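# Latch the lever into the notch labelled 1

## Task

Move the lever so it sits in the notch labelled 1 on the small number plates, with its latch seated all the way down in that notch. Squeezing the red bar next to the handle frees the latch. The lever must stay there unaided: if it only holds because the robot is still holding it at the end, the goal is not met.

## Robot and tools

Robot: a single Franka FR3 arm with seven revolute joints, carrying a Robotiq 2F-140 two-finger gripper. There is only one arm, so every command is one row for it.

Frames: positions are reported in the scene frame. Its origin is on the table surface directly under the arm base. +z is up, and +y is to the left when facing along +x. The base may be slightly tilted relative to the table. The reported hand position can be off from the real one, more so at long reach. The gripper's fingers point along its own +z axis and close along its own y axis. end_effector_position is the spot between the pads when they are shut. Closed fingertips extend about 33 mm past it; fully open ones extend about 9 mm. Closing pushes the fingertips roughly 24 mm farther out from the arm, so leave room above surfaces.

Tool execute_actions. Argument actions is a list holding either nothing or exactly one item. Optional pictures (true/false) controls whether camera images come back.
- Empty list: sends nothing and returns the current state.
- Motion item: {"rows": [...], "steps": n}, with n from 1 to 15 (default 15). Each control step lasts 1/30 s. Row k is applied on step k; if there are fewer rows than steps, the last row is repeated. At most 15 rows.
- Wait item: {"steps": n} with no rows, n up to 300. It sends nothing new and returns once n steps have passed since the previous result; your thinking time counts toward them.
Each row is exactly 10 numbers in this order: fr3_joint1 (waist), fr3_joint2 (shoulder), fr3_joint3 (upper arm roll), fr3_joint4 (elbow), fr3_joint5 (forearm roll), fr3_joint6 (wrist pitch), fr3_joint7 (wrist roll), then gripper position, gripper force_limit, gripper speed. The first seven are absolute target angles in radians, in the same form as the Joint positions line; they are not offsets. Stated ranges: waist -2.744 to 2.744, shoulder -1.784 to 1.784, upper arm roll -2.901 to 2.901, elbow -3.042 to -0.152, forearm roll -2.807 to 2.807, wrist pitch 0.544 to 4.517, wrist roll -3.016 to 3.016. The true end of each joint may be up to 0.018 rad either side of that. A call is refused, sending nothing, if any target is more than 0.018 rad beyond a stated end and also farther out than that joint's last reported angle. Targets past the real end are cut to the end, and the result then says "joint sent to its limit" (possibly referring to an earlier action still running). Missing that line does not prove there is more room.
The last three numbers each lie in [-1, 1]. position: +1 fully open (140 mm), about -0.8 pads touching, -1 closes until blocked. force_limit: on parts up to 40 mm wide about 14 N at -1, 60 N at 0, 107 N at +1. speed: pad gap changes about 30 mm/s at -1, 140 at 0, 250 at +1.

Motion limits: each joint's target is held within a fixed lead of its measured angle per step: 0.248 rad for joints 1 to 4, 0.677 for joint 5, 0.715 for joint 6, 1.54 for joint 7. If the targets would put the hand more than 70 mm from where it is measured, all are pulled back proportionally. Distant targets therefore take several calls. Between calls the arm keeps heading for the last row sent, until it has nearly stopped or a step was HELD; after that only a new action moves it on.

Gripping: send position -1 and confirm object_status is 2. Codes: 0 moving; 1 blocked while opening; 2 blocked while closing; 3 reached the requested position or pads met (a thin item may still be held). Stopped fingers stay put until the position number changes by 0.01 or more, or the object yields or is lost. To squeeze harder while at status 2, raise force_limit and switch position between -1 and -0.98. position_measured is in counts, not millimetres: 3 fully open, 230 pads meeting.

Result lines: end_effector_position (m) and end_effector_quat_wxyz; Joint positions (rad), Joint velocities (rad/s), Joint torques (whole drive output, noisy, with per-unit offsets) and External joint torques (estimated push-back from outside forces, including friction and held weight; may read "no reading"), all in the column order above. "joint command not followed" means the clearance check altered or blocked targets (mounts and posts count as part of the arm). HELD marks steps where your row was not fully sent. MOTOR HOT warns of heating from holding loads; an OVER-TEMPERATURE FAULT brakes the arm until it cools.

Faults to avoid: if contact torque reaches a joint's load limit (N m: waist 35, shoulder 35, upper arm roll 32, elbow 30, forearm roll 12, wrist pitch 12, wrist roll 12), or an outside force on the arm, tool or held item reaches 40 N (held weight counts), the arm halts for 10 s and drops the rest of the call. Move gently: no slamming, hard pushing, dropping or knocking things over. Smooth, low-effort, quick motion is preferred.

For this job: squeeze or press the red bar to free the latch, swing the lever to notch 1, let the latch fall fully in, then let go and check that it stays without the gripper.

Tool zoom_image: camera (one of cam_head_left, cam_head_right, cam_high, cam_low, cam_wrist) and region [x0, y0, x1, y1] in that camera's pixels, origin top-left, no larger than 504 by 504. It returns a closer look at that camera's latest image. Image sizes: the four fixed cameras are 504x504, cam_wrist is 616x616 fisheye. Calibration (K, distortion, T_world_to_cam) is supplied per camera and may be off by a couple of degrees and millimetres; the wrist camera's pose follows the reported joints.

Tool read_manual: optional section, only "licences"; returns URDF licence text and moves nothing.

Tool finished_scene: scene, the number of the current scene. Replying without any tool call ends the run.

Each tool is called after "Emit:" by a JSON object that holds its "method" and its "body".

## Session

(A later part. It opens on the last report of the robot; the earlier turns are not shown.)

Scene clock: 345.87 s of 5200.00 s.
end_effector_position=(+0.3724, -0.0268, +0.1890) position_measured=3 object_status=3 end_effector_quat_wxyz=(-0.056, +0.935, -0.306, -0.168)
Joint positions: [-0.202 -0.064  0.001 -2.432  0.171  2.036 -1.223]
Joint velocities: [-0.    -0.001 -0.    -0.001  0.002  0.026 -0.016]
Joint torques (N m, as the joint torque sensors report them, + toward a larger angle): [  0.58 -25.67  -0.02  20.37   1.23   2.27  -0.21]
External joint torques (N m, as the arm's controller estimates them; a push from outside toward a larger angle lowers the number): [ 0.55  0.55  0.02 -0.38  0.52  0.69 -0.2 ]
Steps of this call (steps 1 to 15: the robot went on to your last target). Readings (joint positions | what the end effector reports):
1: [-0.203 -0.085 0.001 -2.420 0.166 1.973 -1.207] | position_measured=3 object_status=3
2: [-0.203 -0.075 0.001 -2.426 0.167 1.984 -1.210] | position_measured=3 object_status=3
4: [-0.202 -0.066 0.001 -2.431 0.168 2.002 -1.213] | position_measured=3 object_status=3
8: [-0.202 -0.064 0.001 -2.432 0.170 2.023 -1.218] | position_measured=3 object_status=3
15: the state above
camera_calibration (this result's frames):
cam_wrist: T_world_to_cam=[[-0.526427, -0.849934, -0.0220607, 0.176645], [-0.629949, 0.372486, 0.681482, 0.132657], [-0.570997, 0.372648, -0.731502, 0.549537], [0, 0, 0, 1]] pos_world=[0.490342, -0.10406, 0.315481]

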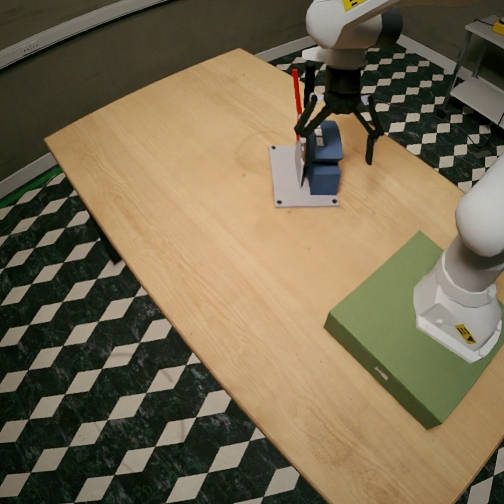

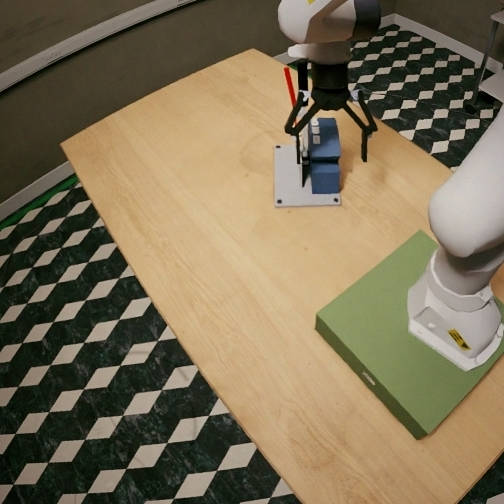

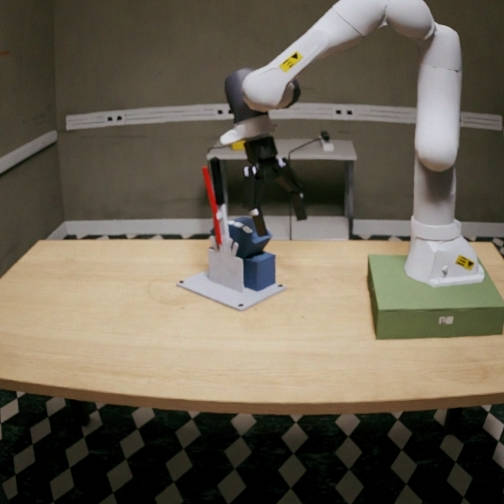

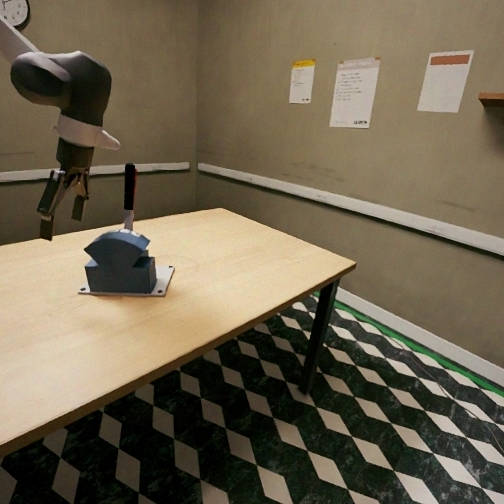

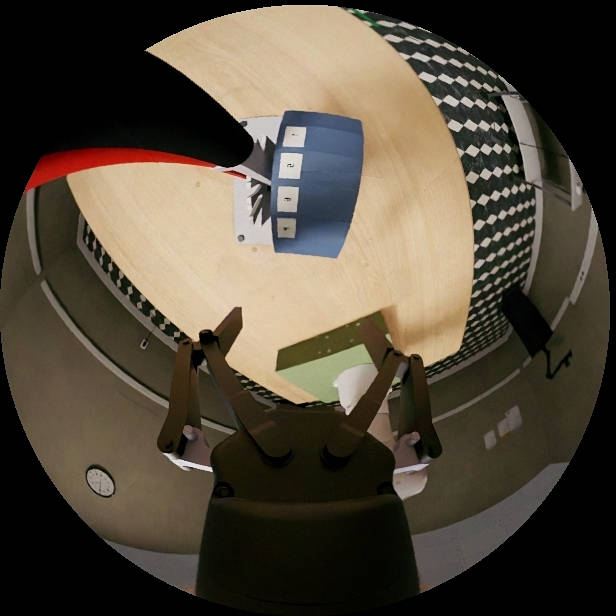

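Emit:
{"method": "execute_actions", "body": {"actions": [{"rows": [[-0.2021,-0.0656,0,-2.4312,0.1708,2.0337,-1.2227,1,-0.6,-0.3],[-0.2023,-0.0704,0,-2.4289,0.1701,2.0270,-1.2218,1,-0.6,-0.3],[-0.2026,-0.0781,0,-2.4252,0.1690,2.0162,-1.2204,1,-0.6,-0.3],[-0.2030,-0.0884,0,-2.4203,0.1676,2.0016,-1.2185,1,-0.6,-0.3],[-0.2036,-0.1009,0,-2.4143,0.1659,1.9841,-1.2161,1,-0.6,-0.3],[-0.2042,-0.1150,0,-2.4075,0.1639,1.9642,-1.2135,1,-0.6,-0.3],[-0.2048,-0.1301,0,-2.4003,0.1618,1.9430,-1.2107,1,-0.6,-0.3],[-0.2055,-0.1455,0,-2.3929,0.1597,1.9213,-1.2078,1,-0.6,-0.3],[-0.2061,-0.1606,0,-2.3857,0.1576,1.9001,-1.2050,1,-0.6,-0.3],[-0.2067,-0.1747,0,-2.3789,0.1556,1.8802,-1.2024,1,-0.6,-0.3],[-0.2073,-0.1872,0,-2.3729,0.1539,1.8627,-1.2000,1,-0.6,-0.3],[-0.2077,-0.1975,0,-2.3680,0.1525,1.8481,-1.1981,1,-0.6,-0.3],[-0.2080,-0.2052,0,-2.3643,0.1514,1.8373,-1.1967,1,-0.6,-0.3],[-0.2082,-0.2100,0,-2.3620,0.1507,1.8306,-1.1958,1,-0.6,-0.3],[-0.2083,-0.2116,0,-2.3612,0.1505,1.8283,-1.1955,1,-0.6,-0.3]], "steps": 15}], "pictures": false}}

Emit:
{"method": "execute_actions", "body": {"actions": [{"rows": [[-0.2083,-0.2107,0,-2.3600,0.1503,1.8286,-1.1954,1,-0.6,-0.3],[-0.2082,-0.2081,0,-2.3565,0.1495,1.8294,-1.1950,1,-0.6,-0.3],[-0.2082,-0.2037,0,-2.3507,0.1483,1.8307,-1.1945,1,-0.6,-0.3],[-0.2081,-0.1976,0,-2.3426,0.1466,1.8325,-1.1937,1,-0.6,-0.3],[-0.2080,-0.1899,0,-2.3324,0.1444,1.8348,-1.1926,1,-0.6,-0.3],[-0.2079,-0.1806,0,-2.3201,0.1419,1.8375,-1.1914,1,-0.6,-0.3],[-0.2077,-0.1699,0,-2.3059,0.1389,1.8407,-1.1900,1,-0.6,-0.3],[-0.2075,-0.1579,0,-2.2900,0.1355,1.8442,-1.1885,1,-0.6,-0.3],[-0.2074,-0.1447,0,-2.2724,0.1318,1.8482,-1.1867,1,-0.6,-0.3],[-0.2072,-0.1305,0,-2.2536,0.1279,1.8524,-1.1849,1,-0.6,-0.3],[-0.2069,-0.1153,0,-2.2335,0.1237,1.8569,-1.1829,1,-0.6,-0.3],[-0.2067,-0.0995,0,-2.2124,0.1192,1.8616,-1.1808,1,-0.6,-0.3],[-0.2065,-0.0830,0,-2.1907,0.1147,1.8665,-1.1786,1,-0.6,-0.3],[-0.2062,-0.0663,0,-2.1684,0.1100,1.8715,-1.1764,1,-0.6,-0.3],[-0.2060,-0.0493,0,-2.1459,0.1053,1.8765,-1.1742,1,-0.6,-0.3]], "steps": 15}], "pictures": false}}

Emit:
{"method": "execute_actions", "body": {"actions": [{"rows": [[-0.2058,-0.0323,0,-2.1234,0.1005,1.8815,-1.1720,1,-0.6,-0.3],[-0.2055,-0.0156,0,-2.1011,0.0958,1.8865,-1.1698,1,-0.6,-0.3],[-0.2053,0.0009,0,-2.0794,0.0913,1.8914,-1.1676,1,-0.6,-0.3],[-0.2051,0.0167,0,-2.0583,0.0868,1.8961,-1.1655,1,-0.6,-0.3],[-0.2049,0.0319,0,-2.0383,0.0826,1.9006,-1.1636,1,-0.6,-0.3],[-0.2046,0.0461,0,-2.0194,0.0787,1.9048,-1.1617,1,-0.6,-0.3],[-0.2045,0.0593,0,-2.0018,0.0750,1.9088,-1.1599,1,-0.6,-0.3],[-0.2043,0.0713,0,-1.9859,0.0716,1.9123,-1.1584,1,-0.6,-0.3],[-0.2041,0.0820,0,-1.9717,0.0686,1.9155,-1.1570,1,-0.6,-0.3],[-0.2040,0.0913,0,-1.9594,0.0661,1.9182,-1.1558,1,-0.6,-0.3],[-0.2039,0.0990,0,-1.9492,0.0639,1.9205,-1.1547,1,-0.6,-0.3],[-0.2038,0.1051,0,-1.9411,0.0622,1.9223,-1.1539,1,-0.6,-0.3],[-0.2038,0.1095,0,-1.9353,0.0610,1.9236,-1.1534,1,-0.6,-0.3],[-0.2037,0.1121,0,-1.9318,0.0602,1.9244,-1.1530,1,-0.6,-0.3],[-0.2037,0.1130,0,-1.9306,0.0600,1.9247,-1.1529,1,-0.6,-0.3]], "steps": 15}], "pictures": false}}

Emit:
{"method": "execute_actions", "body": {"actions": [{"steps": 20}]}}

Scene clock: 439.27 s of 5200.00 s.
end_effector_position=(+0.3813, -0.0289, +0.2646) position_measured=3 object_status=3 end_effector_quat_wxyz=(-0.059, +0.942, -0.299, -0.143)
Joint positions: [-0.206 -0.201  0.001 -2.366  0.156  1.885 -1.211]
Joint velocities: [-0.007 -0.211 -0.001  0.106 -0.027 -0.313  0.04 ]
Joint torques (N m, as the joint torque sensors report them, + toward a larger angle): [ -1.22 -18.72  -0.09  19.84   0.25   1.04   0.14]
External joint torques (N m, as the arm's controller estimates them; a push from outside toward a larger angle lowers the number): [-1.29 -0.56  0.07  0.31 -0.59 -0.41  0.15]
Steps of this call (steps 1 to 15: the robot went on to your last target; steps 16 to 90: nothing new was sent; then 89.90 s passed at rest; steps 91 to 105: all 15 steps of this action). Readings (joint positions | what the end effector reports):
91: [-0.202 -0.064 0.001 -2.432 0.171 2.040 -1.227] | position_measured=3 object_status=3
92: [-0.202 -0.065 0.001 -2.432 0.171 2.038 -1.227] | position_measured=3 object_status=3
94: [-0.202 -0.071 0.001 -2.430 0.171 2.029 -1.226] | position_measured=3 object_status=3
98: [-0.203 -0.111 0.001 -2.411 0.166 1.986 -1.222] | position_measured=3 object_status=3
105: the state above

Scene clock: 439.77 s of 5200.00 s.
end_effector_position=(+0.4335, -0.0481, +0.2810) position_measured=3 object_status=3 end_effector_quat_wxyz=(-0.045, +0.945, -0.300, -0.126)
Joint positions: [-0.206 -0.085  0.001 -2.192  0.121  1.859 -1.192]
Joint velocities: [-0.001  0.462 -0.     0.61  -0.11   0.115  0.049]
Joint torques (N m, as the joint torque sensors report them, + toward a larger angle): [  0.01 -27.8   -0.04  20.4    0.21   1.83   0.13]
External joint torques (N m, as the arm's controller estimates them; a push from outside toward a larger angle lowers the number): [ 0.    2.01  0.05  0.1  -0.62  0.68  0.14]
Steps of this call (steps 1 to 15: all 15 steps of this action). Readings (joint positions | what the end effector reports):
1: [-0.206 -0.206 0.001 -2.363 0.155 1.876 -1.210] | position_measured=3 object_status=3
2: [-0.206 -0.209 0.001 -2.360 0.155 1.868 -1.209] | position_measured=3 object_status=3
4: [-0.206 -0.207 0.001 -2.353 0.153 1.857 -1.207] | position_measured=3 object_status=3
8: [-0.206 -0.180 0.001 -2.318 0.145 1.848 -1.202] | position_measured=3 object_status=3
15: the state above

Scene clock: 440.27 s of 5200.00 s.
end_effector_position=(+0.5321, -0.0824, +0.2894) position_measured=3 object_status=3 end_effector_quat_wxyz=(-0.025, +0.950, -0.303, -0.068)
Joint positions: [-0.206  0.104  0.001 -1.943  0.067  1.913 -1.167]
Joint velocities: [ 0.002  0.114 -0.001  0.145 -0.043  0.058  0.035]
Joint torques (N m, as the joint torque sensors report them, + toward a larger angle): [  0.7  -33.13   0.23  23.85   0.25   2.67   0.09]
External joint torques (N m, as the arm's controller estimates them; a push from outside toward a larger angle lowers the number): [ 0.5   2.85 -0.08  0.69 -0.59  0.68  0.1 ]
Steps of this call (steps 1 to 15: all 15 steps of this action). Readings (joint positions | what the end effector reports):
1: [-0.206 -0.069 0.001 -2.170 0.117 1.862 -1.190] | position_measured=3 object_status=3
2: [-0.206 -0.052 0.001 -2.148 0.112 1.866 -1.189] | position_measured=3 object_status=3
4: [-0.206 -0.019 0.001 -2.105 0.103 1.874 -1.185] | position_measured=3 object_status=3
8: [-0.206 0.041 0.001 -2.025 0.087 1.891 -1.178] | position_measured=3 object_status=3
15: the state above

Scene clock: 440.93 s of 5200.00 s.
end_effector_position=(+0.5383, -0.0849, +0.2906) position_measured=3 object_status=3 end_effector_quat_wxyz=(-0.023, +0.950, -0.306, -0.062)
Joint positions: [-0.205  0.111  0.001 -1.932  0.062  1.922 -1.158]
Joint velocities: [-0.001 -0.001  0.     0.001 -0.     0.001  0.005]
Joint torques (N m, as the joint torque sensors report them, + toward a larger angle): [  0.57 -33.21   0.36  23.45   0.29   2.86   0.11]
External joint torques (N m, as the arm's controller estimates them; a push from outside toward a larger angle lowers the number): [ 0.54  2.2   0.22 -0.46 -0.55  0.61  0.11]
Steps of this call (steps 1 to 20: the robot went on to your last target). Readings (joint positions | what the end effector reports):
1: [-0.206 0.107 0.001 -1.939 0.066 1.915 -1.166] | position_measured=3 object_status=3
2: [-0.206 0.109 0.001 -1.937 0.065 1.916 -1.165] | position_measured=3 object_status=3
4: [-0.206 0.110 0.001 -1.934 0.064 1.918 -1.163] | position_measured=3 object_status=3
8: [-0.206 0.111 0.001 -1.932 0.063 1.920 -1.161] | position_measured=3 object_status=3
20: the state above
camera_calibration (this result's frames):
cam_wrist: T_world_to_cam=[[-0.517632, -0.855574, -0.00712719, 0.207208], [-0.741708, 0.444558, 0.502232, 0.307914], [-0.426528, 0.265258, -0.864703, 0.692021], [0, 0, 0, 1]] pos_world=[0.630806, -0.143168, 0.445226]

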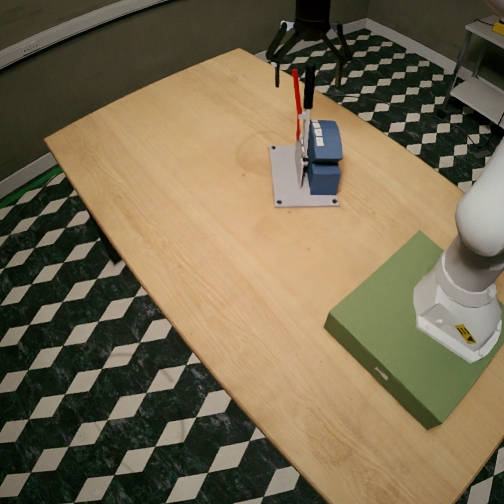

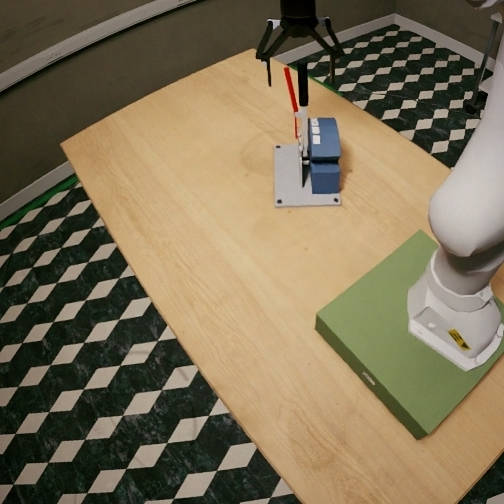

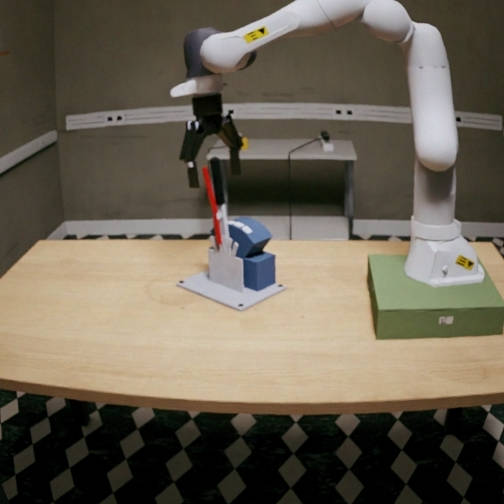

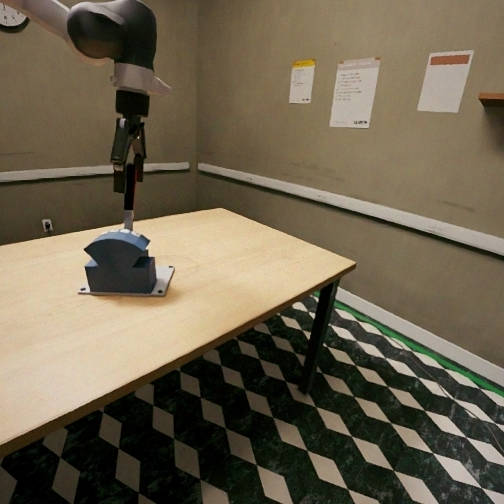

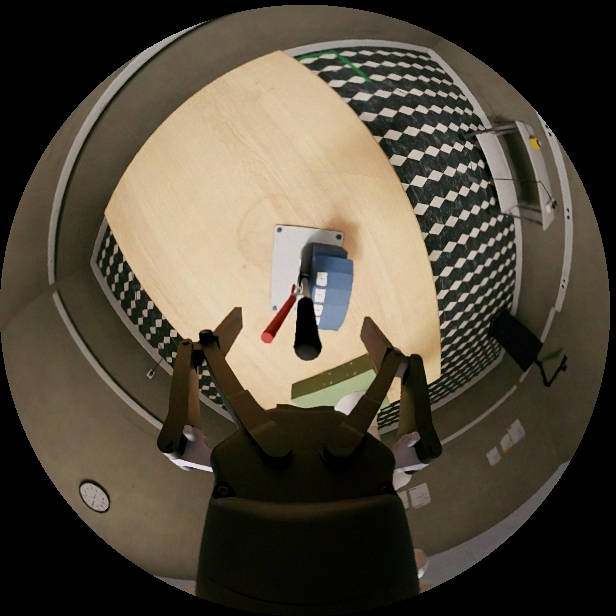

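Emit:
{"method": "execute_actions", "body": {"actions": [{"rows": [[-0.2037,0.1130,0,-1.9306,0.0600,1.9247,-1.1529,-1,-0.6,-0.3]], "steps": 15}], "pictures": false}}

Emit:
{"method": "execute_actions", "body": {"actions": [{"steps": 40}]}}

Scene clock: 446.60 s of 5200.00 s.
end_effector_position=(+0.5387, -0.0851, +0.2907) position_measured=83 object_status=0 end_effector_quat_wxyz=(-0.023, +0.949, -0.307, -0.061)
Joint positions: [-0.205  0.111  0.001 -1.931  0.062  1.922 -1.156]
Joint velocities: [ 0.    -0.001  0.001  0.002 -0.     0.001 -0.001]
Joint torques (N m, as the joint torque sensors report them, + toward a larger angle): [  0.37 -33.     0.19  23.11   0.42   2.73   0.13]
External joint torques (N m, as the arm's controller estimates them; a push from outside toward a larger angle lowers the number): [ 0.29  2.35  0.   -0.75 -0.43  0.5   0.14]
Steps of this call (steps 1 to 15: the robot went on to your last target; steps 16 to 90: nothing new was sent; then 2.17 s passed at rest; steps 91 to 105: all 15 steps of this action). Readings (joint positions | what the end effector reports):
91: [-0.205 0.111 0.001 -1.932 0.062 1.922 -1.156] | position_measured=3 object_status=0
92: [-0.205 0.111 0.001 -1.932 0.062 1.922 -1.156] | position_measured=8 object_status=0
94: [-0.205 0.111 0.001 -1.932 0.062 1.922 -1.156] | position_measured=19 object_status=0
98: [-0.205 0.111 0.001 -1.931 0.062 1.922 -1.156] | position_measured=43 object_status=0
105: the state above

Scene clock: 447.93 s of 5200.00 s.
end_effector_position=(+0.5429, -0.0854, +0.2954) position_measured=177 object_status=2 end_effector_quat_wxyz=(-0.024, +0.950, -0.307, -0.055)
Joint positions: [-0.204  0.108  0.    -1.926  0.062  1.926 -1.156]
Joint velocities: [-0.  0.  0. -0.  0.  0. -0.]
Joint torques (N m, as the joint torque sensors report them, + toward a larger angle): [ -0.38 -31.08   0.69  20.22   0.34   2.11   0.13]
External joint torques (N m, as the arm's controller estimates them; a push from outside toward a larger angle lowers the number): [-0.42  4.15  0.54 -3.67 -0.5  -0.15  0.14]
Steps of this call (steps 1 to 15: the robot went on to your last target; steps 16 to 40: nothing new was sent). Readings (joint positions | what the end effector reports):
1: [-0.205 0.111 0.001 -1.931 0.062 1.922 -1.156] | position_measured=89 object_status=0
2: [-0.205 0.111 0.001 -1.931 0.062 1.922 -1.156] | position_measured=94 object_status=0
4: [-0.205 0.111 0.001 -1.931 0.062 1.922 -1.156] | position_measured=106 object_status=0
8: [-0.200 0.111 0.004 -1.927 0.064 1.927 -1.156] | position_measured=129 object_status=0
40: the state above
The arm was judged still, so your last target was given up. Only a new action makes it travel on or press farther. Fingers that are still opening or closing keep moving.
camera_calibration (this result's frames):
cam_wrist: T_world_to_cam=[[-0.517987, -0.85531, -0.0115774, 0.210738], [-0.748395, 0.446601, 0.49036, 0.316428], [-0.414239, 0.262665, -0.871443, 0.693371], [0, 0, 0, 1]] pos_world=[0.633194, -0.143195, 0.45151]

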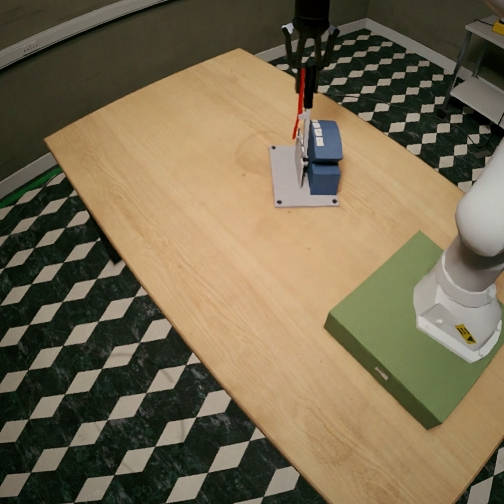

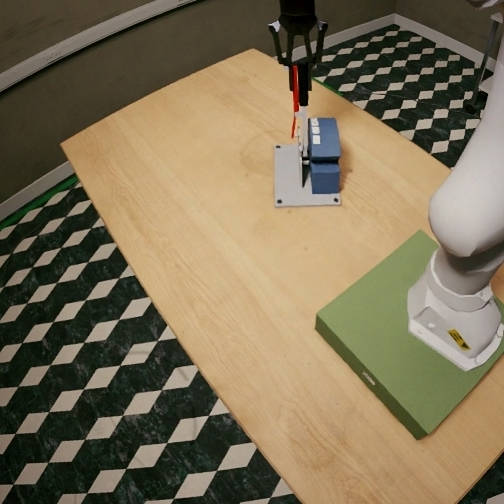

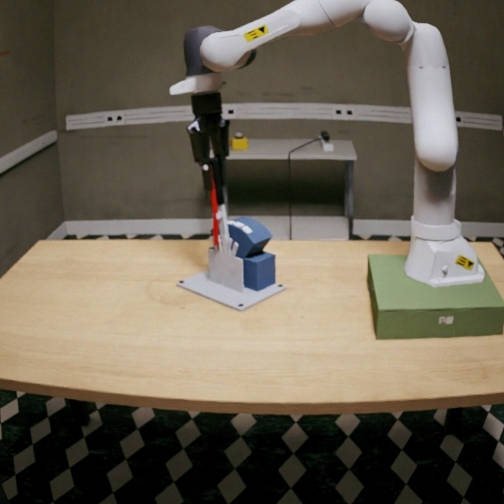

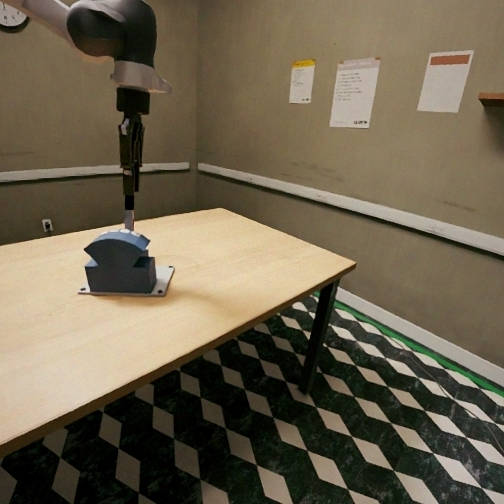

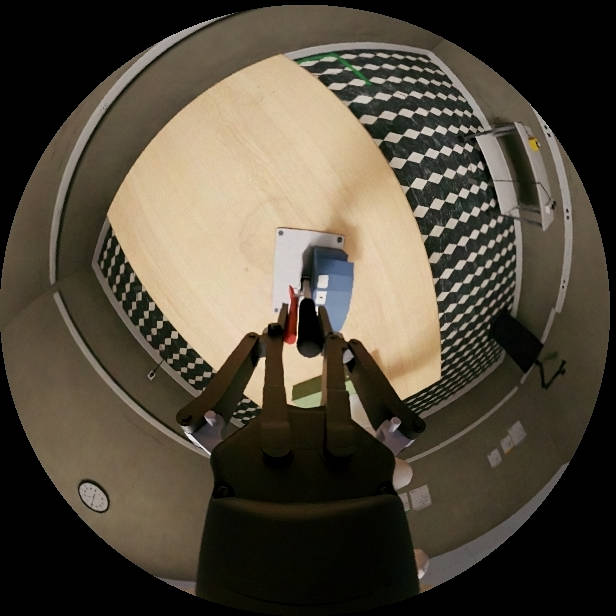

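Emit:
{"method": "zoom_image", "body": {"camera": "cam_wrist", "region": [250, 220, 370, 370]}}

Region (250, 220, 370, 370) of cam_wrist's 616x616 image, scaled by 3.360, with more detail than that image has; it fills the left 403 columns of this view, and the rest is white.

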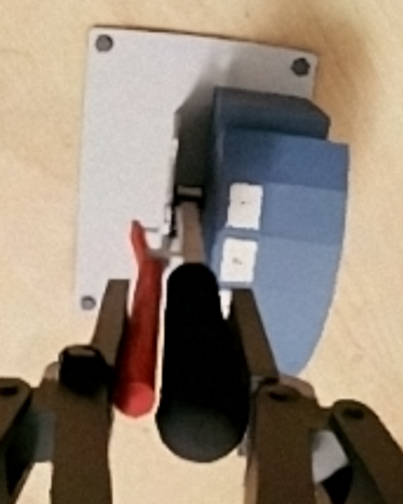

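Emit:
{"method": "execute_actions", "body": {"actions": [{"rows": [[-0.2041,0.1083,0,-1.9257,0.0621,1.9258,-1.1561,-1,-0.6,-0.3],[-0.2043,0.1091,0,-1.9246,0.0622,1.9250,-1.1563,-1,-0.6,-0.3],[-0.2046,0.1104,0,-1.9229,0.0626,1.9238,-1.1568,-1,-0.6,-0.3],[-0.2051,0.1122,0,-1.9205,0.0630,1.9220,-1.1574,-1,-0.6,-0.3],[-0.2057,0.1145,0,-1.9175,0.0635,1.9198,-1.1581,-1,-0.6,-0.3],[-0.2065,0.1174,0,-1.9137,0.0642,1.9171,-1.1590,-1,-0.6,-0.3],[-0.2074,0.1208,0,-1.9093,0.0650,1.9139,-1.1601,-1,-0.6,-0.3],[-0.2084,0.1247,0,-1.9042,0.0659,1.9102,-1.1613,-1,-0.6,-0.3],[-0.2095,0.1291,0,-1.8984,0.0669,1.9061,-1.1627,-1,-0.6,-0.3],[-0.2108,0.1339,0,-1.8920,0.0680,1.9014,-1.1642,-1,-0.6,-0.3],[-0.2121,0.1393,0,-1.8849,0.0692,1.8964,-1.1658,-1,-0.6,-0.3],[-0.2136,0.1452,0,-1.8772,0.0705,1.8908,-1.1676,-1,-0.6,-0.3],[-0.2152,0.1516,0,-1.8688,0.0718,1.8848,-1.1694,-1,-0.6,-0.3],[-0.2169,0.1584,0,-1.8597,0.0733,1.8784,-1.1714,-1,-0.6,-0.3],[-0.2186,0.1657,0,-1.8501,0.0748,1.8716,-1.1734,-1,-0.6,-0.3]], "steps": 15}], "pictures": false}}

Emit:
{"method": "execute_actions", "body": {"actions": [{"rows": [[-0.2205,0.1734,0,-1.8398,0.0765,1.8643,-1.1755,-1,-0.6,-0.3],[-0.2224,0.1815,0,-1.8289,0.0781,1.8566,-1.1777,-1,-0.6,-0.3],[-0.2244,0.1901,0,-1.8174,0.0799,1.8486,-1.1799,-1,-0.6,-0.3],[-0.2265,0.1991,0,-1.8054,0.0817,1.8402,-1.1822,-1,-0.6,-0.3],[-0.2286,0.2085,0,-1.7928,0.0835,1.8314,-1.1845,-1,-0.6,-0.3],[-0.2308,0.2182,0,-1.7797,0.0854,1.8223,-1.1868,-1,-0.6,-0.3],[-0.2330,0.2283,0,-1.7660,0.0873,1.8129,-1.1891,-1,-0.6,-0.3],[-0.2352,0.2387,0,-1.7519,0.0892,1.8032,-1.1915,-1,-0.6,-0.3],[-0.2375,0.2495,0,-1.7373,0.0912,1.7932,-1.1938,-1,-0.6,-0.3],[-0.2398,0.2605,0,-1.7223,0.0931,1.7829,-1.1961,-1,-0.6,-0.3],[-0.2421,0.2718,0,-1.7069,0.0951,1.7724,-1.1984,-1,-0.6,-0.3],[-0.2445,0.2833,0,-1.6912,0.0971,1.7618,-1.2007,-1,-0.6,-0.3],[-0.2468,0.2950,0,-1.6751,0.0990,1.7509,-1.2029,-1,-0.6,-0.3],[-0.2491,0.3069,0,-1.6588,0.1010,1.7399,-1.2050,-1,-0.6,-0.3],[-0.2514,0.3189,0,-1.6422,0.1029,1.7288,-1.2071,-1,-0.6,-0.3]], "steps": 15}], "pictures": false}}

Emit:
{"method": "execute_actions", "body": {"actions": [{"rows": [[-0.2537,0.3310,0,-1.6254,0.1048,1.7176,-1.2091,-1,-0.6,-0.3],[-0.2560,0.3433,0,-1.6085,0.1067,1.7063,-1.2111,-1,-0.6,-0.3],[-0.2582,0.3555,0,-1.5915,0.1086,1.6951,-1.2130,-1,-0.6,-0.3],[-0.2604,0.3678,0,-1.5745,0.1104,1.6838,-1.2148,-1,-0.6,-0.3],[-0.2625,0.3800,0,-1.5574,0.1121,1.6726,-1.2165,-1,-0.6,-0.3],[-0.2646,0.3921,0,-1.5404,0.1139,1.6614,-1.2182,-1,-0.6,-0.3],[-0.2667,0.4042,0,-1.5236,0.1155,1.6503,-1.2197,-1,-0.6,-0.3],[-0.2687,0.4161,0,-1.5069,0.1172,1.6394,-1.2212,-1,-0.6,-0.3],[-0.2706,0.4278,0,-1.4904,0.1187,1.6287,-1.2226,-1,-0.6,-0.3],[-0.2725,0.4393,0,-1.4742,0.1202,1.6182,-1.2239,-1,-0.6,-0.3],[-0.2743,0.4505,0,-1.4584,0.1217,1.6079,-1.2251,-1,-0.6,-0.3],[-0.2760,0.4614,0,-1.4430,0.1231,1.5980,-1.2262,-1,-0.6,-0.3],[-0.2776,0.4720,0,-1.4280,0.1244,1.5883,-1.2273,-1,-0.6,-0.3],[-0.2792,0.4823,0,-1.4135,0.1256,1.5790,-1.2282,-1,-0.6,-0.3],[-0.2807,0.4921,0,-1.3996,0.1268,1.5701,-1.2291,-1,-0.6,-0.3]], "steps": 15}], "pictures": false}}

Emit:
{"method": "execute_actions", "body": {"actions": [{"rows": [[-0.2821,0.5014,0,-1.3863,0.1279,1.5615,-1.2299,-1,-0.6,-0.3],[-0.2834,0.5103,0,-1.3737,0.1290,1.5535,-1.2307,-1,-0.6,-0.3],[-0.2846,0.5186,0,-1.3617,0.1299,1.5458,-1.2313,-1,-0.6,-0.3],[-0.2858,0.5265,0,-1.3506,0.1308,1.5387,-1.2319,-1,-0.6,-0.3],[-0.2868,0.5337,0,-1.3403,0.1316,1.5322,-1.2324,-1,-0.6,-0.3],[-0.2877,0.5403,0,-1.3308,0.1324,1.5261,-1.2329,-1,-0.6,-0.3],[-0.2886,0.5464,0,-1.3222,0.1330,1.5207,-1.2333,-1,-0.6,-0.3],[-0.2893,0.5517,0,-1.3145,0.1336,1.5158,-1.2337,-1,-0.6,-0.3],[-0.2900,0.5564,0,-1.3078,0.1341,1.5116,-1.2340,-1,-0.6,-0.3],[-0.2905,0.5604,0,-1.3021,0.1345,1.5079,-1.2342,-1,-0.6,-0.3],[-0.2910,0.5637,0,-1.2974,0.1349,1.5050,-1.2344,-1,-0.6,-0.3],[-0.2914,0.5663,0,-1.2937,0.1352,1.5026,-1.2346,-1,-0.6,-0.3],[-0.2916,0.5681,0,-1.2910,0.1354,1.5009,-1.2347,-1,-0.6,-0.3],[-0.2918,0.5692,0,-1.2894,0.1355,1.4999,-1.2348,-1,-0.6,-0.3],[-0.2918,0.5696,0,-1.2889,0.1355,1.4996,-1.2348,-1,-0.6,-0.3]], "steps": 15}], "pictures": false}}

Emit:
{"method": "execute_actions", "body": {"actions": [{"steps": 20}]}}

Scene clock: 568.43 s of 5200.00 s.
end_effector_position=(+0.5484, -0.0895, +0.2945) position_measured=177 object_status=2 end_effector_quat_wxyz=(-0.026, +0.949, -0.308, -0.067)
Joint positions: [-0.213  0.149  0.    -1.871  0.069  1.889 -1.165]
Joint velocities: [-0.048  0.182 -0.     0.237  0.031 -0.137 -0.041]
Joint torques (N m, as the joint torque sensors report them, + toward a larger angle): [ -1.03 -34.51   0.81  23.4    1.26   3.17   0.18]
External joint torques (N m, as the arm's controller estimates them; a push from outside toward a larger angle lowers the number): [-1.28  2.53  0.75  0.76  0.34  1.28  0.17]
Steps of this call (steps 1 to 90: nothing new was sent; then 117.00 s passed at rest; steps 91 to 105: all 15 steps of this action). Readings (joint positions | what the end effector reports):
91: [-0.204 0.108 0.000 -1.926 0.062 1.926 -1.156] | position_measured=177 object_status=2
92: [-0.204 0.108 0.000 -1.926 0.062 1.926 -1.156] | position_measured=177 object_status=2
94: [-0.204 0.109 0.000 -1.925 0.062 1.925 -1.157] | position_measured=177 object_status=2
98: [-0.205 0.116 0.000 -1.915 0.063 1.918 -1.158] | position_measured=177 object_status=2
105: the state above

Scene clock: 568.93 s of 5200.00 s.
end_effector_position=(+0.5680, -0.1041, +0.2892) position_measured=177 object_status=2 end_effector_quat_wxyz=(-0.038, +0.944, -0.310, -0.104)
Joint positions: [-0.246  0.293  0.    -1.68   0.094  1.768 -1.193]
Joint velocities: [-0.069  0.337 -0.005  0.448  0.049 -0.261 -0.06 ]
Joint torques (N m, as the joint torque sensors report them, + toward a larger angle): [  0.14 -40.48   0.99  23.91   1.7    2.74   0.21]
External joint torques (N m, as the arm's controller estimates them; a push from outside toward a larger angle lowers the number): [-0.23  1.98  0.45  1.97  0.73  1.36  0.23]
Steps of this call (steps 1 to 15: all 15 steps of this action). Readings (joint positions | what the end effector reports):
1: [-0.215 0.156 0.000 -1.862 0.071 1.883 -1.166] | position_measured=177 object_status=2
2: [-0.217 0.163 0.000 -1.853 0.072 1.877 -1.168] | position_measured=177 object_status=2
4: [-0.221 0.179 0.000 -1.832 0.075 1.864 -1.171] | position_measured=177 object_status=2
8: [-0.229 0.216 0.000 -1.783 0.081 1.833 -1.179] | position_measured=177 object_status=2
15: the state above

Scene clock: 569.43 s of 5200.00 s.
end_effector_position=(+0.5868, -0.1182, +0.2817) position_measured=177 object_status=2 end_effector_quat_wxyz=(-0.054, +0.938, -0.308, -0.148)
Joint positions: [-0.279  0.469 -0.001 -1.435  0.12   1.608 -1.22 ]
Joint velocities: [-0.049  0.295 -0.001  0.416  0.037 -0.251 -0.039]
Joint torques (N m, as the joint torque sensors report them, + toward a larger angle): [  0.36 -45.84   1.98  23.77   1.5    2.28   0.1 ]
External joint torques (N m, as the arm's controller estimates them; a push from outside toward a larger angle lowers the number): [-0.04  1.76  1.22  1.57  0.4   1.23  0.12]
Steps of this call (steps 1 to 15: all 15 steps of this action). Readings (joint positions | what the end effector reports):
1: [-0.249 0.305 -0.000 -1.664 0.096 1.757 -1.195] | position_measured=177 object_status=2
2: [-0.251 0.317 -0.000 -1.648 0.098 1.747 -1.197] | position_measured=177 object_status=2
4: [-0.256 0.341 -0.000 -1.614 0.101 1.726 -1.201] | position_measured=177 object_status=2
8: [-0.265 0.390 -0.000 -1.547 0.109 1.682 -1.209] | position_measured=177 object_status=2
15: the state above

Scene clock: 569.93 s of 5200.00 s.
end_effector_position=(+0.5919, -0.1222, +0.2794) position_measured=177 object_status=2 end_effector_quat_wxyz=(-0.062, +0.934, -0.305, -0.175)
Joint positions: [-0.292  0.563 -0.001 -1.298  0.135  1.509 -1.228]
Joint velocities: [-0.006  0.05   0.     0.075  0.012 -0.066  0.   ]
Joint torques (N m, as the joint torque sensors report them, + toward a larger angle): [ -0.06 -45.21   2.13  24.03   0.92   1.98  -0.38]
External joint torques (N m, as the arm's controller estimates them; a push from outside toward a larger angle lowers the number): [-0.53  3.56  1.14  0.66 -0.24  0.59 -0.36]
Steps of this call (steps 1 to 15: all 15 steps of this action). Readings (joint positions | what the end effector reports):
1: [-0.280 0.480 -0.001 -1.421 0.122 1.599 -1.222] | position_measured=177 object_status=2
2: [-0.282 0.489 -0.001 -1.407 0.123 1.590 -1.223] | position_measured=177 object_status=2
4: [-0.284 0.507 -0.001 -1.381 0.125 1.573 -1.225] | position_measured=177 object_status=2
8: [-0.289 0.537 -0.001 -1.338 0.130 1.543 -1.228] | position_measured=177 object_status=2
15: the state above

Scene clock: 570.60 s of 5200.00 s.
end_effector_position=(+0.5918, -0.1221, +0.2794) position_measured=177 object_status=2 end_effector_quat_wxyz=(-0.063, +0.933, -0.306, -0.177)
Joint positions: [-0.293  0.567 -0.001 -1.291  0.136  1.503 -1.227]
Joint velocities: [ 0.001  0.     0.001  0.001 -0.    -0.     0.   ]
Joint torques (N m, as the joint torque sensors report them, + toward a larger angle): [  0.09 -45.7    1.93  23.87   1.03   1.09  -0.44]
External joint torques (N m, as the arm's controller estimates them; a push from outside toward a larger angle lowers the number): [-0.09  2.82  1.12  0.34 -0.12 -0.42 -0.43]
Steps of this call (steps 1 to 15: the robot went on to your last target; steps 16 to 20: nothing new was sent). Readings (joint positions | what the end effector reports):
1: [-0.292 0.564 -0.001 -1.296 0.135 1.507 -1.228] | position_measured=177 object_status=2
2: [-0.292 0.565 -0.001 -1.294 0.135 1.506 -1.228] | position_measured=177 object_status=2
4: [-0.293 0.566 -0.001 -1.293 0.136 1.504 -1.228] | position_measured=177 object_status=2
8: [-0.293 0.567 -0.001 -1.291 0.136 1.503 -1.227] | position_measured=177 object_status=2
20: the state above
The arm was judged still, so your last target was given up. Only a new action makes it travel on or press farther. Fingers that are still opening or closing keep moving.
camera_calibration (this result's frames):
cam_wrist: T_world_to_cam=[[-0.528491, -0.848425, -0.0295321, 0.216614], [-0.619744, 0.361802, 0.696431, 0.233214], [-0.580185, 0.38636, -0.717016, 0.779555], [0, 0, 0, 1]] pos_world=[0.711297, -0.201785, 0.402933]

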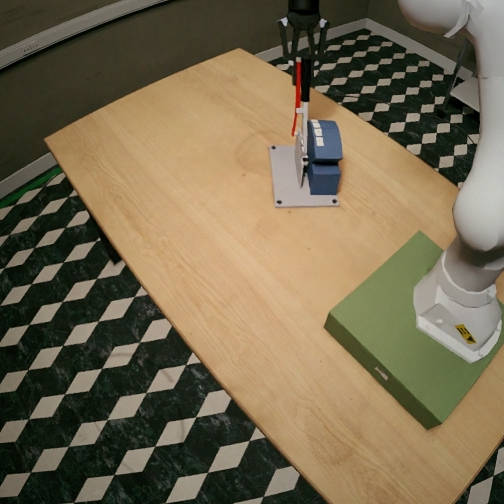

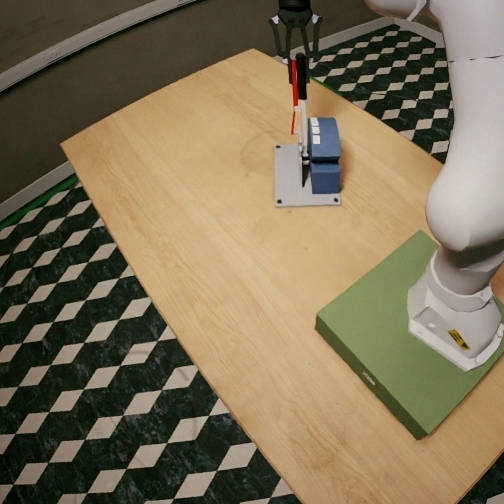

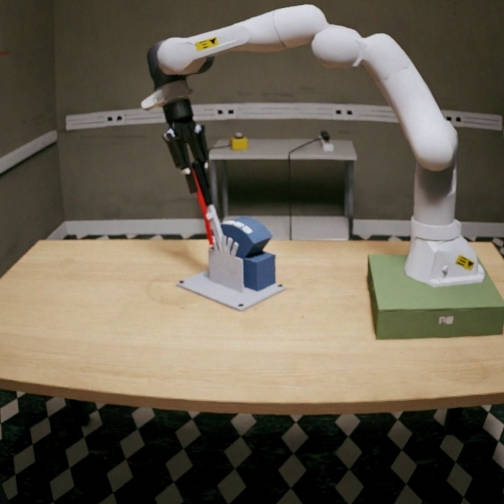

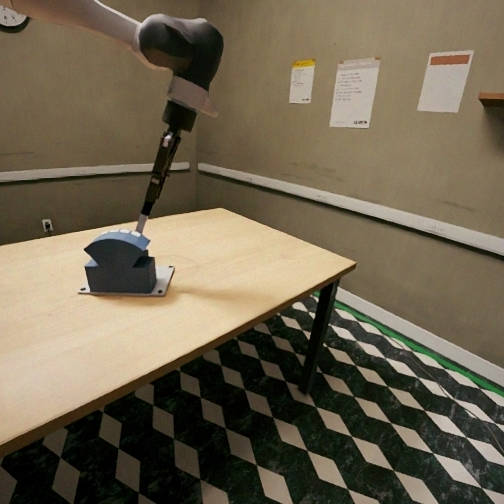

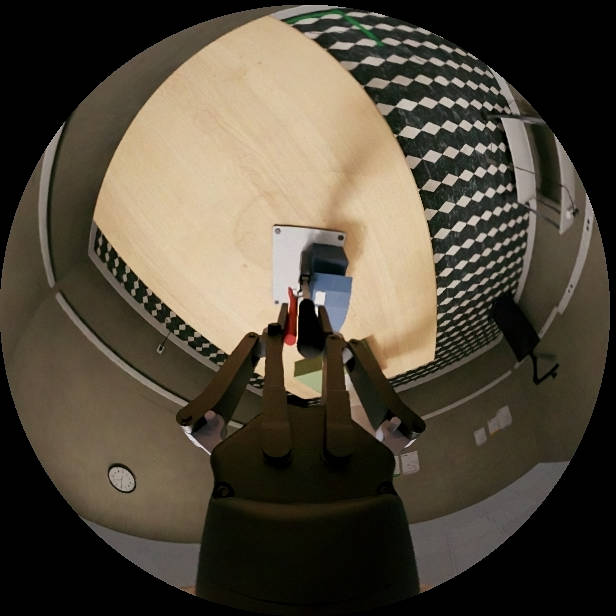

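Emit:
{"method": "zoom_image", "body": {"camera": "cam_wrist", "region": [250, 220, 370, 370]}}

Emit:
{"method": "zoom_image", "body": {"camera": "cam_high", "region": [170, 170, 290, 300]}}

Region (250, 220, 370, 370) of cam_wrist's 616x616 image, scaled by 3.360, with more detail than that image has; it fills the left 403 columns of this view, and the rest is white.

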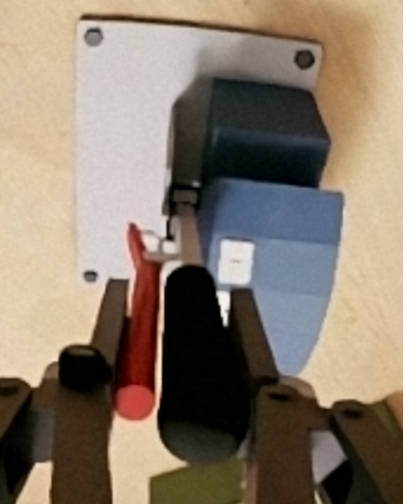

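Region (170, 170, 290, 300) of cam_high's 504x504 image, scaled by 3.877, with more detail than that image has; it fills the left 465 columns of this view, and the rest is white.

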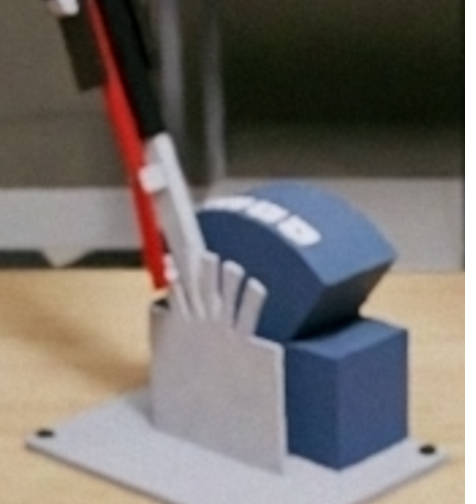

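Emit:
{"method": "execute_actions", "body": {"actions": [{"rows": [[-0.2918,0.5696,0,-1.2889,0.1355,1.4996,-1.2348,1,-0.6,-0.6]], "steps": 15}], "pictures": false}}

Emit:
{"method": "execute_actions", "body": {"actions": [{"steps": 45}]}}

Scene clock: 582.97 s of 5200.00 s.
end_effector_position=(+0.5929, -0.1186, +0.2780) position_measured=121 object_status=0 end_effector_quat_wxyz=(-0.064, +0.934, -0.302, -0.178)
Joint positions: [-0.29   0.571  0.002 -1.29   0.138  1.504 -1.23 ]
Joint velocities: [-0.016  0.001 -0.01  -0.    -0.005 -0.005 -0.002]
Joint torques (N m, as the joint torque sensors report them, + toward a larger angle): [ -0.97 -47.58   1.2   23.01   0.56   1.23  -0.21]
External joint torques (N m, as the arm's controller estimates them; a push from outside toward a larger angle lowers the number): [-1.53  0.83  0.09 -0.42 -0.63 -0.27 -0.2 ]
Steps of this call (steps 1 to 90: nothing new was sent; then 8.87 s passed at rest; steps 91 to 105: all 15 steps of this action). Readings (joint positions | what the end effector reports):
91: [-0.293 0.567 -0.001 -1.291 0.136 1.503 -1.227] | position_measured=177 object_status=0
92: [-0.292 0.568 0.000 -1.291 0.138 1.503 -1.227] | position_measured=177 object_status=0
94: [-0.290 0.570 0.002 -1.290 0.138 1.505 -1.228] | position_measured=165 object_status=0
98: [-0.286 0.571 0.004 -1.290 0.140 1.506 -1.228] | position_measured=149 object_status=0
105: the state above

Scene clock: 584.47 s of 5200.00 s.
end_effector_position=(+0.5924, -0.1194, +0.2782) position_measured=3 object_status=3 end_effector_quat_wxyz=(-0.064, +0.934, -0.302, -0.178)
Joint positions: [-0.291  0.571  0.001 -1.289  0.137  1.502 -1.231]
Joint velocities: [-0.001 -0.001  0.001 -0.    -0.    -0.     0.001]
Joint torques (N m, as the joint torque sensors report them, + toward a larger angle): [ -1.2  -47.74   0.71  23.06   0.69   1.23  -0.2 ]
External joint torques (N m, as the arm's controller estimates them; a push from outside toward a larger angle lowers the number): [-1.43  0.89 -0.16 -0.48 -0.47 -0.29 -0.19]
Steps of this call (steps 1 to 15: the robot went on to your last target; steps 16 to 45: nothing new was sent). Readings (joint positions | what the end effector reports):
1: [-0.290 0.571 0.001 -1.290 0.138 1.503 -1.230] | position_measured=117 object_status=0
2: [-0.291 0.571 0.001 -1.290 0.138 1.503 -1.230] | position_measured=113 object_status=0
4: [-0.291 0.571 0.001 -1.290 0.138 1.503 -1.230] | position_measured=105 object_status=0
8: [-0.291 0.571 0.001 -1.290 0.138 1.503 -1.231] | position_measured=89 object_status=0
45: the state above
The arm was judged still, so your last target was given up. Only a new action makes it travel on or press farther. Fingers that are still opening or closing keep moving.
camera_calibration (this result's frames):
cam_wrist: T_world_to_cam=[[-0.522613, -0.851936, -0.0328868, 0.216193], [-0.62186, 0.354519, 0.698289, 0.233323], [-0.583238, 0.385385, -0.715061, 0.779102], [0, 0, 0, 1]] pos_world=[0.712482, -0.19879, 0.401288]

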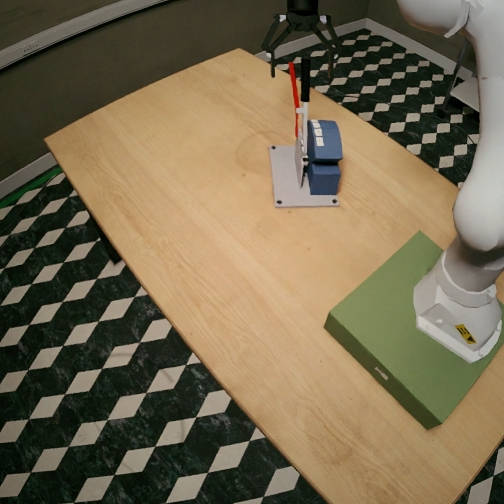

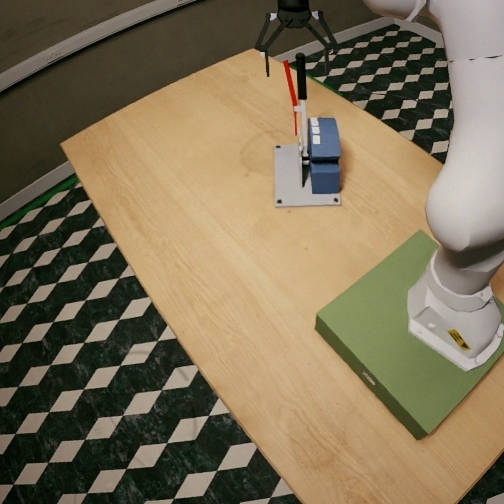

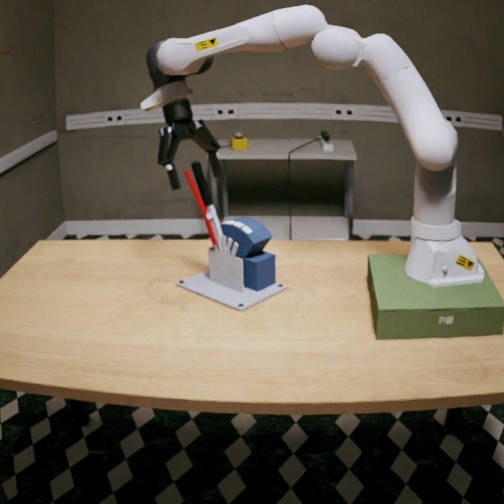

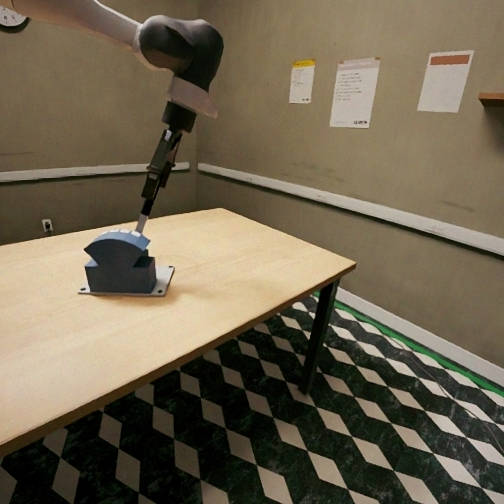

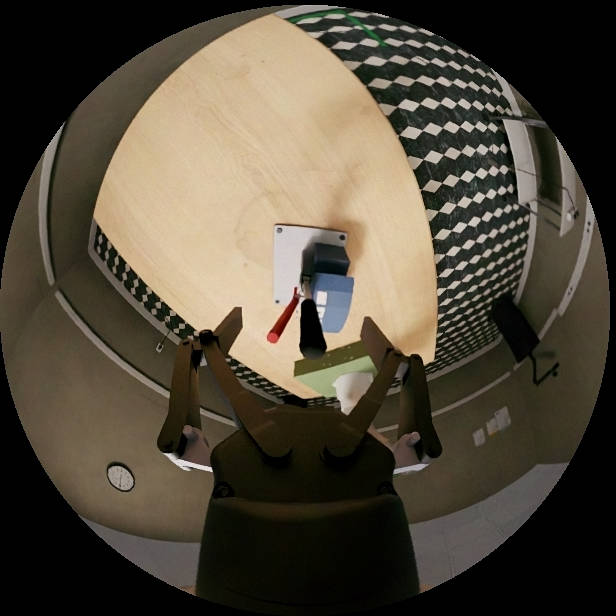

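Emit:
{"method": "zoom_image", "body": {"camera": "cam_high", "region": [170, 150, 290, 300]}}

Emit:
{"method": "zoom_image", "body": {"camera": "cam_head_left", "region": [250, 50, 370, 210]}}

Region (170, 150, 290, 300) of cam_high's 504x504 image, scaled by 3.360, with more detail than that image has; it fills the left 403 columns of this view, and the rest is white.

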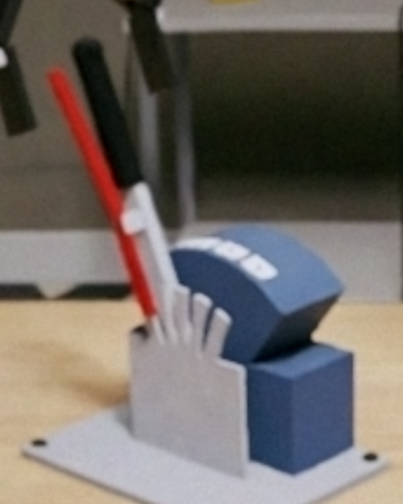

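Region (250, 50, 370, 210) of cam_head_left's 504x504 image, scaled by 3.150, with more detail than that image has; it fills the left 378 columns of this view, and the rest is white.

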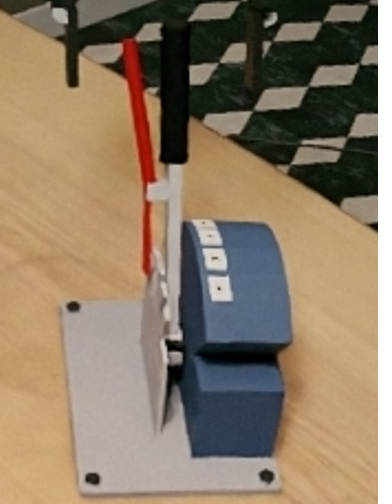

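The lever is sitting in notch 1. The red bar has sprung fully back out and the gripper is clear of the handle.

Emit:
{"method": "finished_scene", "body": {"scene": 2}}

The scene is finished: the task was done.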